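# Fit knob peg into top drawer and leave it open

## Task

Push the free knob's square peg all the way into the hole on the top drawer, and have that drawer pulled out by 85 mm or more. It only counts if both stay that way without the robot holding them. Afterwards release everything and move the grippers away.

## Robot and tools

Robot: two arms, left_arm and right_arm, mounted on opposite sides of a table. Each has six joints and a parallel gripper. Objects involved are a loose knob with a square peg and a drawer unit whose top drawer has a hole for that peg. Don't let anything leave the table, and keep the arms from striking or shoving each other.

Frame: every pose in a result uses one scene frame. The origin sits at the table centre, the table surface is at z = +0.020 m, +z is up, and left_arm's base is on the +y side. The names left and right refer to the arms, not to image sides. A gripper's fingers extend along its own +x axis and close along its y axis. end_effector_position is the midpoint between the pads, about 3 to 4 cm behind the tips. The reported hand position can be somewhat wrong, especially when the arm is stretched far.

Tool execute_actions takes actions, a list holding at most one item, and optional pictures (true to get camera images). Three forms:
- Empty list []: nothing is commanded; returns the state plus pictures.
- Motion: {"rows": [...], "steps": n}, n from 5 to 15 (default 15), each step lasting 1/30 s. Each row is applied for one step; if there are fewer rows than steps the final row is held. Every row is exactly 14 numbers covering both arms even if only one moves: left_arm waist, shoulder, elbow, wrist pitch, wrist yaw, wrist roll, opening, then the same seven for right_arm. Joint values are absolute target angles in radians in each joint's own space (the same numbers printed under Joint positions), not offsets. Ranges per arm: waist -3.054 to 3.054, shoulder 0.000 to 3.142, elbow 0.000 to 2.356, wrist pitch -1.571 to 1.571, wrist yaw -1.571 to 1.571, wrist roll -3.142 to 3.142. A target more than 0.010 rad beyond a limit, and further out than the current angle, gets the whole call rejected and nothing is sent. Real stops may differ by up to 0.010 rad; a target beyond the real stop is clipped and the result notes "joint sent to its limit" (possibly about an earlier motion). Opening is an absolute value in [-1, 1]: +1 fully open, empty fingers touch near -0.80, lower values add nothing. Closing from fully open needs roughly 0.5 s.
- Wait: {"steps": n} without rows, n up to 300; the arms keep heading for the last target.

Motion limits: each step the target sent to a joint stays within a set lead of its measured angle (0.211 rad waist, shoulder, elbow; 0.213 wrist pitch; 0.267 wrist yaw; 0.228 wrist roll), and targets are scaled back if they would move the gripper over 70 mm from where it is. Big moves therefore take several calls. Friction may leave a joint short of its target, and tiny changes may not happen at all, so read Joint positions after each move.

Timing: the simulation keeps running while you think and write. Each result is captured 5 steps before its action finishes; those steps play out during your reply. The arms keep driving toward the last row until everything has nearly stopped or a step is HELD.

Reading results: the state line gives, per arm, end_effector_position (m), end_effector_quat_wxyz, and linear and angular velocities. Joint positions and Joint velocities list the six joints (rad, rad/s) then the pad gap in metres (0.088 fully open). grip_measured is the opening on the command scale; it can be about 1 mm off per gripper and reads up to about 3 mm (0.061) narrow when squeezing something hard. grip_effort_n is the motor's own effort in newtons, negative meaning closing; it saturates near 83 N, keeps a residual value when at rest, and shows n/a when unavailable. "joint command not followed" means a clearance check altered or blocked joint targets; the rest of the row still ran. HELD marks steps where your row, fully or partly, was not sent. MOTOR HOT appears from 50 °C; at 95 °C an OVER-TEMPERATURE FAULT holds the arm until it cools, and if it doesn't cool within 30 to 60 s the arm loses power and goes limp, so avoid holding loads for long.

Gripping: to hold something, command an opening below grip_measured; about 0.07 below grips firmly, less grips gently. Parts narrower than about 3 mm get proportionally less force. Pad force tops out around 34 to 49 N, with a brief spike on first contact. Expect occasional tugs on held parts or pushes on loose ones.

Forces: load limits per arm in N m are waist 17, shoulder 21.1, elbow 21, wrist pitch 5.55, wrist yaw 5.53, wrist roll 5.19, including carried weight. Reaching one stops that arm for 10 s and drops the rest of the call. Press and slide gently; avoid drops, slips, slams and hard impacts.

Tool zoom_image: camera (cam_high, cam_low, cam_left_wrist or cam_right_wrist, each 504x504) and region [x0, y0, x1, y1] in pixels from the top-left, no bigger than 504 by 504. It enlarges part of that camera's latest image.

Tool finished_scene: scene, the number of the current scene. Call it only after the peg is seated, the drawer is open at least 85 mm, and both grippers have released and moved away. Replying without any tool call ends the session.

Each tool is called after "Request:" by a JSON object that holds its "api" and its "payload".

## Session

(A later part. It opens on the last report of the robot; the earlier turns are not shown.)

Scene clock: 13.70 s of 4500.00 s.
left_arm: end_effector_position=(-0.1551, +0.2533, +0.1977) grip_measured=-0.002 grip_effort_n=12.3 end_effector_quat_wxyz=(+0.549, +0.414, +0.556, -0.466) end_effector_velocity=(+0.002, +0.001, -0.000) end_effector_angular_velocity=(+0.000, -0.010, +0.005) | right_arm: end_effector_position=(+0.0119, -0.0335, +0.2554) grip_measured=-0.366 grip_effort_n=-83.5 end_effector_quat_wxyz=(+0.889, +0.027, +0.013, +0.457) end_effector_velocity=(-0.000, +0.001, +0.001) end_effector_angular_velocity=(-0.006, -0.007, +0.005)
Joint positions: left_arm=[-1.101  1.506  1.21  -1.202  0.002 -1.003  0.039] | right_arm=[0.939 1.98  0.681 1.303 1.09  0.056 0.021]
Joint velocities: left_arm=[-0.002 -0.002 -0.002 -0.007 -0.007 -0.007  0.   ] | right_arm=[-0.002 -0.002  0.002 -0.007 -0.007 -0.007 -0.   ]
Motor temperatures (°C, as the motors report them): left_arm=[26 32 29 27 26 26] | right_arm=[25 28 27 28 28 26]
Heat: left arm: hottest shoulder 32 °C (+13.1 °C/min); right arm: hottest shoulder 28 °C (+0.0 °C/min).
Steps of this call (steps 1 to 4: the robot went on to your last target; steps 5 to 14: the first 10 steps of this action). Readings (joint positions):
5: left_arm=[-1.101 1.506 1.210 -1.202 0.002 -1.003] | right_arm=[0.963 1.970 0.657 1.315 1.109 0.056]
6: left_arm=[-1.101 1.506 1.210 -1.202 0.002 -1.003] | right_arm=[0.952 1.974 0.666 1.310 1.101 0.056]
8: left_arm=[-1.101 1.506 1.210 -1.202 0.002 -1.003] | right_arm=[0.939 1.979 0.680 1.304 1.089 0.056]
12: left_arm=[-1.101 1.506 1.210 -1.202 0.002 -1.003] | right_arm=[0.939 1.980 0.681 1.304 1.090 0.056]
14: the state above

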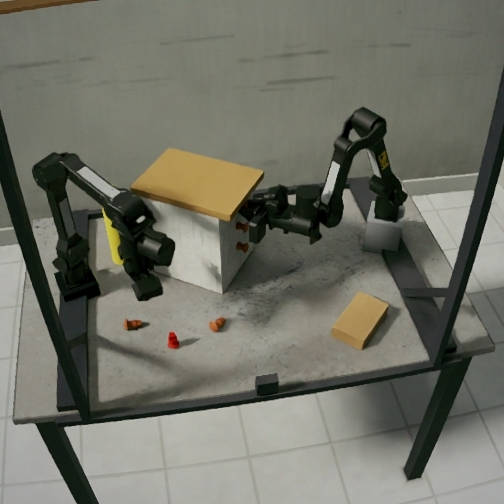

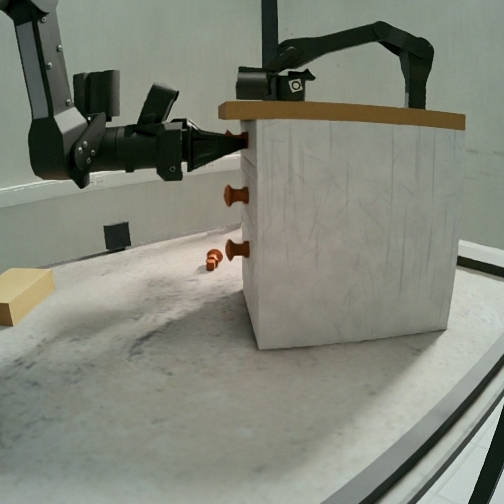

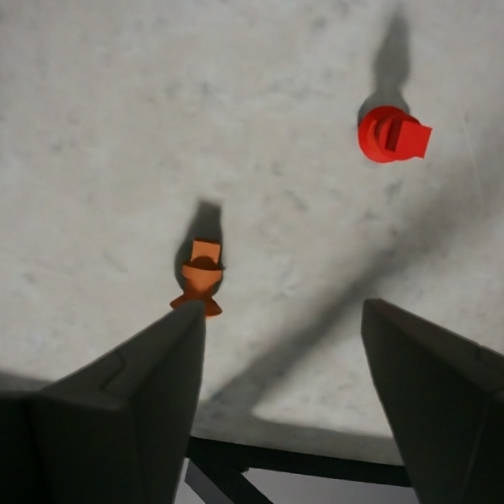

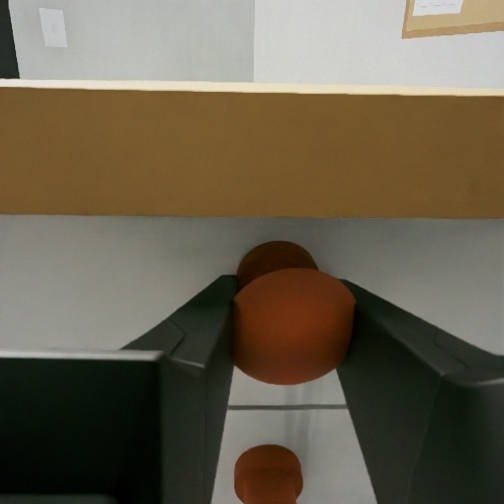

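Request:
{"api": "execute_actions", "payload": {"actions": [{"rows":[[-1.1,1.5,1.2,-1.2,0,-1,0,0.946,1.968,0.672,1.304,1.096,0.06,-0.44],[-1.1,1.5,1.2,-1.2,0,-1,0,0.952,1.966,0.667,1.306,1.102,0.06,-0.44],[-1.1,1.5,1.2,-1.2,0,-1,0,0.96,1.963,0.661,1.309,1.11,0.06,-0.44],[-1.1,1.5,1.2,-1.2,0,-1,0,0.97,1.959,0.653,1.312,1.12,0.06,-0.44],[-1.1,1.5,1.2,-1.2,0,-1,0,0.98,1.955,0.645,1.316,1.13,0.06,-0.44],[-1.1,1.5,1.2,-1.2,0,-1,0,0.99,1.951,0.638,1.319,1.14,0.06,-0.44],[-1.1,1.5,1.2,-1.2,0,-1,0,1.0,1.947,0.631,1.322,1.15,0.06,-0.44],[-1.1,1.5,1.2,-1.2,0,-1,0,1.01,1.943,0.624,1.325,1.16,0.06,-0.44],[-1.1,1.5,1.2,-1.2,0,-1,0,1.02,1.939,0.617,1.328,1.17,0.06,-0.44],[-1.1,1.5,1.2,-1.2,0,-1,0,1.03,1.935,0.61,1.331,1.18,0.06,-0.44],[-1.1,1.5,1.2,-1.2,0,-1,0,1.04,1.932,0.604,1.334,1.19,0.06,-0.44],[-1.1,1.5,1.2,-1.2,0,-1,0,1.05,1.929,0.598,1.337,1.2,0.06,-0.44],[-1.1,1.5,1.2,-1.2,0,-1,0,1.06,1.926,0.593,1.339,1.21,0.06,-0.44],[-1.1,1.5,1.2,-1.2,0,-1,0,1.071,1.923,0.587,1.342,1.221,0.06,-0.44],[-1.1,1.5,1.2,-1.2,0,-1,0,1.082,1.92,0.581,1.345,1.232,0.06,-0.44]]}]}}

Request:
{"api": "execute_actions", "payload": {"actions": [{"rows":[[-1.1,1.5,1.2,-1.2,0,-1,0,1.094,1.917,0.575,1.348,1.244,0.06,-0.44],[-1.1,1.5,1.2,-1.2,0,-1,0,1.106,1.914,0.57,1.35,1.256,0.06,-0.44],[-1.1,1.5,1.2,-1.2,0,-1,0,1.118,1.911,0.564,1.353,1.268,0.06,-0.44],[-1.1,1.5,1.2,-1.2,0,-1,0,1.13,1.908,0.559,1.355,1.28,0.06,-0.44],[-1.1,1.5,1.2,-1.2,0,-1,0,1.142,1.905,0.554,1.358,1.292,0.06,-0.44],[-1.1,1.5,1.2,-1.2,0,-1,0,1.154,1.902,0.549,1.36,1.304,0.06,-0.44],[-1.1,1.5,1.2,-1.2,0,-1,0,1.166,1.9,0.545,1.362,1.316,0.06,-0.44],[-1.1,1.5,1.2,-1.2,0,-1,0,1.178,1.897,0.54,1.364,1.328,0.06,-0.44],[-1.1,1.5,1.2,-1.2,0,-1,0,1.19,1.895,0.536,1.366,1.34,0.06,-0.44],[-1.1,1.5,1.2,-1.2,0,-1,0,1.202,1.893,0.532,1.368,1.352,0.06,-0.44],[-1.1,1.5,1.2,-1.2,0,-1,0,1.214,1.891,0.528,1.369,1.364,0.06,-0.44],[-1.1,1.5,1.2,-1.2,0,-1,0,1.226,1.889,0.524,1.371,1.375,0.06,-0.44],[-1.1,1.5,1.2,-1.2,0,-1,0,1.237,1.887,0.521,1.372,1.385,0.06,-0.44]]}]}}

Request:
{"api": "execute_actions", "payload": {"actions": [{"steps":12}]}}

Request:
{"api": "execute_actions", "payload": {"actions": [{"rows":[[-1.1,1.5,1.2,-1.2,0,-1,0,1.237,1.887,0.521,1.372,1.385,0.06,0.3]],"steps":10}]}}

Request:
{"api": "execute_actions", "payload": {"actions": [{"rows":[[-1.1,1.5,1.2,-1.2,0,-1,0,1.54,1.88,0.49,1.38,1.56,0.06,0.3]]}], "pictures": true}}

Request:
{"api": "zoom_image", "payload": {"camera": "cam_high", "region": [230, 175, 310, 255]}}

Scene clock: 14.77 s of 4500.00 s.
left_arm: end_effector_position=(-0.1551, +0.2533, +0.1977) grip_measured=-0.002 grip_effort_n=12.3 end_effector_quat_wxyz=(+0.549, +0.414, +0.556, -0.466) end_effector_velocity=(+0.000, +0.003, +0.001) end_effector_angular_velocity=(+0.009, +0.005, +0.034) | right_arm: end_effector_position=(+0.0015, -0.0518, +0.2543) grip_measured=-0.366 grip_effort_n=-83.5 end_effector_quat_wxyz=(+0.890, +0.025, +0.013, +0.455) end_effector_velocity=(-0.061, -0.088, -0.004) end_effector_angular_velocity=(-0.040, -0.034, +0.039)
Joint positions: left_arm=[-1.101  1.506  1.21  -1.202  0.002 -1.003  0.039] | right_arm=[0.998 1.957 0.635 1.322 1.154 0.056 0.021]
Joint velocities: left_arm=[-0.002 -0.007 -0.002 -0.007  0.007 -0.037 -0.   ] | right_arm=[ 0.31  -0.12  -0.217  0.066  0.271 -0.022 -0.   ]
Motor temperatures (°C, as the motors report them): left_arm=[26 32 29 27 26 26] | right_arm=[25 28 27 28 28 26]
Heat: left arm: hottest shoulder 32 °C (+12.2 °C/min); right arm: hottest shoulder 28 °C (+0.0 °C/min).
Steps of this call (steps 1 to 5: the last 5 steps of your previous action; steps 6 to 15: the robot went on to your last target; steps 16 to 22: nothing new was sent; steps 23 to 32: the first 10 steps of this action). Readings (joint positions):
23: left_arm=[-1.101 1.506 1.210 -1.202 0.002 -1.003] | right_arm=[0.941 1.980 0.680 1.303 1.092 0.056]
24: left_arm=[-1.101 1.506 1.210 -1.202 0.002 -1.003] | right_arm=[0.941 1.980 0.679 1.303 1.094 0.056]
26: left_arm=[-1.101 1.506 1.210 -1.202 0.002 -1.003] | right_arm=[0.944 1.979 0.676 1.304 1.099 0.056]
30: left_arm=[-1.101 1.506 1.210 -1.202 0.002 -1.003] | right_arm=[0.977 1.965 0.650 1.316 1.135 0.056]
32: the state above

Scene clock: 15.27 s of 4500.00 s.
left_arm: end_effector_position=(-0.1551, +0.2533, +0.1977) grip_measured=-0.002 grip_effort_n=12.3 end_effector_quat_wxyz=(+0.549, +0.414, +0.556, -0.466) end_effector_velocity=(+0.003, +0.005, -0.000) end_effector_angular_velocity=(+0.021, -0.010, +0.004) | right_arm: end_effector_position=(-0.0280, -0.0969, +0.2535) grip_measured=-0.366 grip_effort_n=-83.5 end_effector_quat_wxyz=(+0.890, +0.023, +0.012, +0.456) end_effector_velocity=(-0.059, -0.088, -0.004) end_effector_angular_velocity=(-0.019, -0.015, +0.024)
Joint positions: left_arm=[-1.101  1.506  1.21  -1.202  0.002 -1.003  0.039] | right_arm=[1.167 1.912 0.549 1.359 1.321 0.056 0.021]
Joint velocities: left_arm=[-0.002 -0.002 -0.002 -0.022  0.007 -0.007 -0.   ] | right_arm=[ 0.354 -0.071 -0.139  0.037  0.33   0.007 -0.   ]
Motor temperatures (°C, as the motors report them): left_arm=[26 32 29 27 26 26] | right_arm=[25 28 27 28 28 26]
Heat: left arm: hottest shoulder 32 °C (+11.8 °C/min); right arm: hottest shoulder 28 °C (+0.0 °C/min).
Steps of this call (steps 1 to 5: the last 5 steps of your previous action; steps 6 to 15: the first 10 steps of this action). Readings (joint positions):
6: left_arm=[-1.101 1.506 1.210 -1.202 0.002 -1.003] | right_arm=[1.060 1.938 0.597 1.338 1.215 0.056]
7: left_arm=[-1.101 1.506 1.210 -1.202 0.002 -1.003] | right_arm=[1.071 1.935 0.592 1.341 1.226 0.056]
9: left_arm=[-1.101 1.506 1.210 -1.202 0.002 -1.003] | right_arm=[1.095 1.928 0.580 1.346 1.249 0.056]
13: left_arm=[-1.101 1.506 1.210 -1.202 0.002 -1.003] | right_arm=[1.143 1.917 0.559 1.355 1.297 0.056]
15: the state above

Scene clock: 15.67 s of 4500.00 s.
left_arm: end_effector_position=(-0.1551, +0.2533, +0.1977) grip_measured=-0.002 grip_effort_n=12.3 end_effector_quat_wxyz=(+0.549, +0.414, +0.556, -0.466) end_effector_velocity=(+0.003, +0.002, -0.001) end_effector_angular_velocity=(+0.004, -0.013, +0.005) | right_arm: end_effector_position=(-0.0385, -0.1124, +0.2532) grip_measured=-0.366 grip_effort_n=-83.5 end_effector_quat_wxyz=(+0.889, +0.022, +0.012, +0.457) end_effector_velocity=(-0.000, -0.003, -0.001) end_effector_angular_velocity=(-0.022, -0.026, +0.000)
Joint positions: left_arm=[-1.101  1.506  1.21  -1.202  0.002 -1.003  0.039] | right_arm=[1.231 1.901 0.528 1.368 1.38  0.056 0.021]
Joint velocities: left_arm=[-0.002 -0.002 -0.007 -0.007 -0.007 -0.007 -0.   ] | right_arm=[ 0.007 -0.002 -0.007 -0.007  0.007 -0.022 -0.   ]
Motor temperatures (°C, as the motors report them): left_arm=[26 32 29 27 26 26] | right_arm=[25 28 27 28 28 26]
Heat: left arm: hottest shoulder 32 °C (+11.5 °C/min); right arm: hottest shoulder 28 °C (+0.0 °C/min).
Kept back: nothing.
Steps of this call (steps 1 to 5: the last 5 steps of your previous action; steps 6 to 12: the robot went on to your last target). Readings (joint positions):
1: left_arm=[-1.101 1.506 1.210 -1.202 0.002 -1.003] | right_arm=[1.179 1.910 0.545 1.361 1.332 0.056]
2: left_arm=[-1.101 1.506 1.210 -1.202 0.002 -1.003] | right_arm=[1.191 1.908 0.541 1.363 1.344 0.056]
4: left_arm=[-1.101 1.506 1.210 -1.202 0.002 -1.003] | right_arm=[1.214 1.904 0.533 1.366 1.365 0.056]
8: left_arm=[-1.101 1.506 1.210 -1.202 0.002 -1.003] | right_arm=[1.230 1.902 0.528 1.368 1.379 0.056]
12: the state above

Scene clock: 15.83 s of 4500.00 s.
left_arm: end_effector_position=(-0.1551, +0.2533, +0.1977) grip_measured=-0.002 grip_effort_n=12.3 end_effector_quat_wxyz=(+0.549, +0.414, +0.556, -0.466) end_effector_velocity=(+0.000, -0.000, -0.001) end_effector_angular_velocity=(-0.006, -0.003, +0.005) | right_arm: end_effector_position=(-0.0392, -0.1129, +0.2538) grip_measured=+0.148 grip_effort_n=7.7 end_effector_quat_wxyz=(+0.889, +0.023, +0.012, +0.458) end_effector_velocity=(-0.003, -0.002, +0.002) end_effector_angular_velocity=(-0.002, -0.004, +0.005)
Joint positions: left_arm=[-1.101  1.506  1.21  -1.202  0.002 -1.003  0.039] | right_arm=[1.234 1.899 0.528 1.369 1.382 0.056 0.046]
Joint velocities: left_arm=[-0.002 -0.002 -0.007  0.007 -0.007 -0.007 -0.   ] | right_arm=[ 0.012 -0.007  0.002 -0.007  0.007 -0.007  0.101]
Motor temperatures (°C, as the motors report them): left_arm=[26 32 29 27 26 26] | right_arm=[25 28 27 28 28 26]
Heat: left arm: hottest shoulder 32 °C (+11.4 °C/min); right arm: hottest shoulder 28 °C (+0.0 °C/min).
Steps of this call (steps 1 to 5: the first 5 steps of this action). Readings (joint positions):
1: left_arm=[-1.101 1.506 1.210 -1.202 0.002 -1.003] | right_arm=[1.231 1.901 0.528 1.368 1.381 0.056]
2: left_arm=[-1.101 1.506 1.210 -1.202 0.002 -1.003] | right_arm=[1.231 1.901 0.528 1.368 1.382 0.056]
4: left_arm=[-1.101 1.506 1.210 -1.202 0.002 -1.003] | right_arm=[1.233 1.900 0.528 1.369 1.382 0.056]
5: the state above

Scene clock: 16.33 s of 4500.00 s.
left_arm: end_effector_position=(-0.1551, +0.2533, +0.1977) grip_measured=-0.002 grip_effort_n=12.3 end_effector_quat_wxyz=(+0.549, +0.414, +0.556, -0.466) end_effector_velocity=(+0.002, +0.001, -0.000) end_effector_angular_velocity=(-0.001, -0.011, -0.024) | right_arm: end_effector_position=(-0.1008, -0.1726, +0.2511) grip_measured=+0.297 grip_effort_n=13.3 end_effector_quat_wxyz=(+0.857, +0.016, +0.010, +0.515) end_effector_velocity=(+0.009, -0.007, -0.002) end_effector_angular_velocity=(-0.006, -0.013, -0.044)
Joint positions: left_arm=[-1.101  1.506  1.21  -1.202  0.002 -1.003  0.039] | right_arm=[1.534 1.892 0.497 1.377 1.553 0.056 0.054]
Joint velocities: left_arm=[-0.002 -0.002 -0.002 -0.007 -0.007  0.022 -0.   ] | right_arm=[ 0.007 -0.007 -0.022 -0.007  0.051  0.007  0.   ]
Motor temperatures (°C, as the motors report them): left_arm=[26 32 29 27 26 26] | right_arm=[25 28 27 28 28 26]
Heat: left arm: hottest shoulder 32 °C (+11.0 °C/min); right arm: hottest shoulder 28 °C (+0.0 °C/min).
Steps of this call (steps 1 to 5: the last 5 steps of your previous action; steps 6 to 15: the first 10 steps of this action). Readings (joint positions):
6: left_arm=[-1.101 1.506 1.210 -1.202 0.002 -1.003] | right_arm=[1.253 1.899 0.524 1.370 1.421 0.056]
7: left_arm=[-1.101 1.506 1.210 -1.202 0.002 -1.003] | right_arm=[1.308 1.896 0.516 1.374 1.472 0.056]
9: left_arm=[-1.101 1.506 1.210 -1.202 0.002 -1.003] | right_arm=[1.433 1.894 0.504 1.374 1.516 0.056]
13: left_arm=[-1.101 1.506 1.210 -1.202 0.002 -1.003] | right_arm=[1.532 1.892 0.499 1.377 1.547 0.056]
15: the state above

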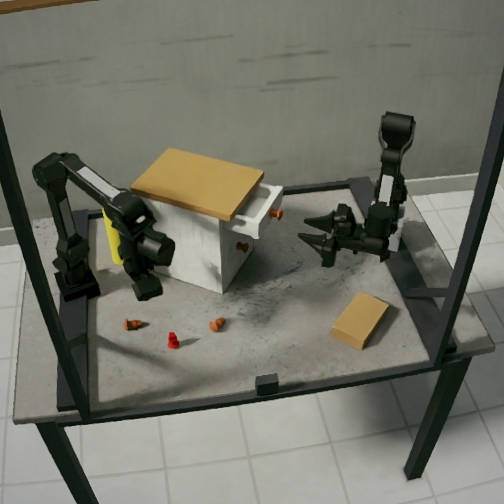

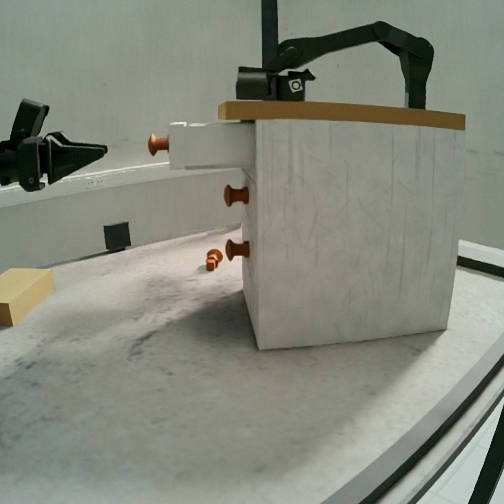

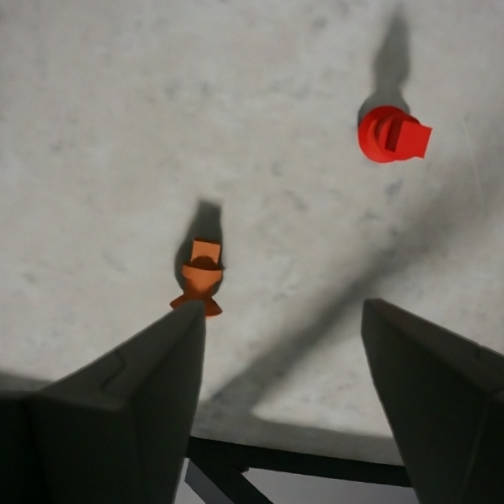

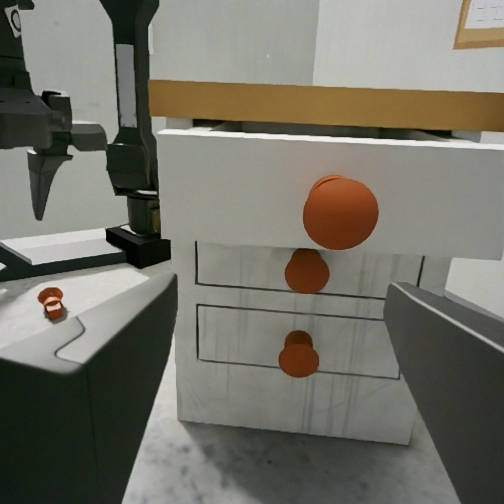

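Region (230, 175, 310, 255) of cam_high's 504x504 image, scaled by 6.300, with more detail than that image has.

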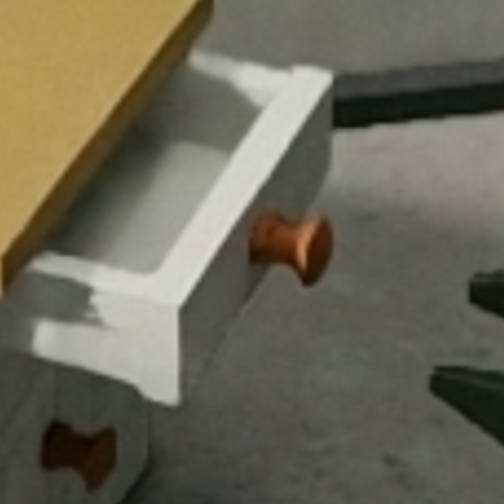

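Request:
{"api": "finished_scene", "payload": {"scene": 2}}

The scene is finished: the task was done.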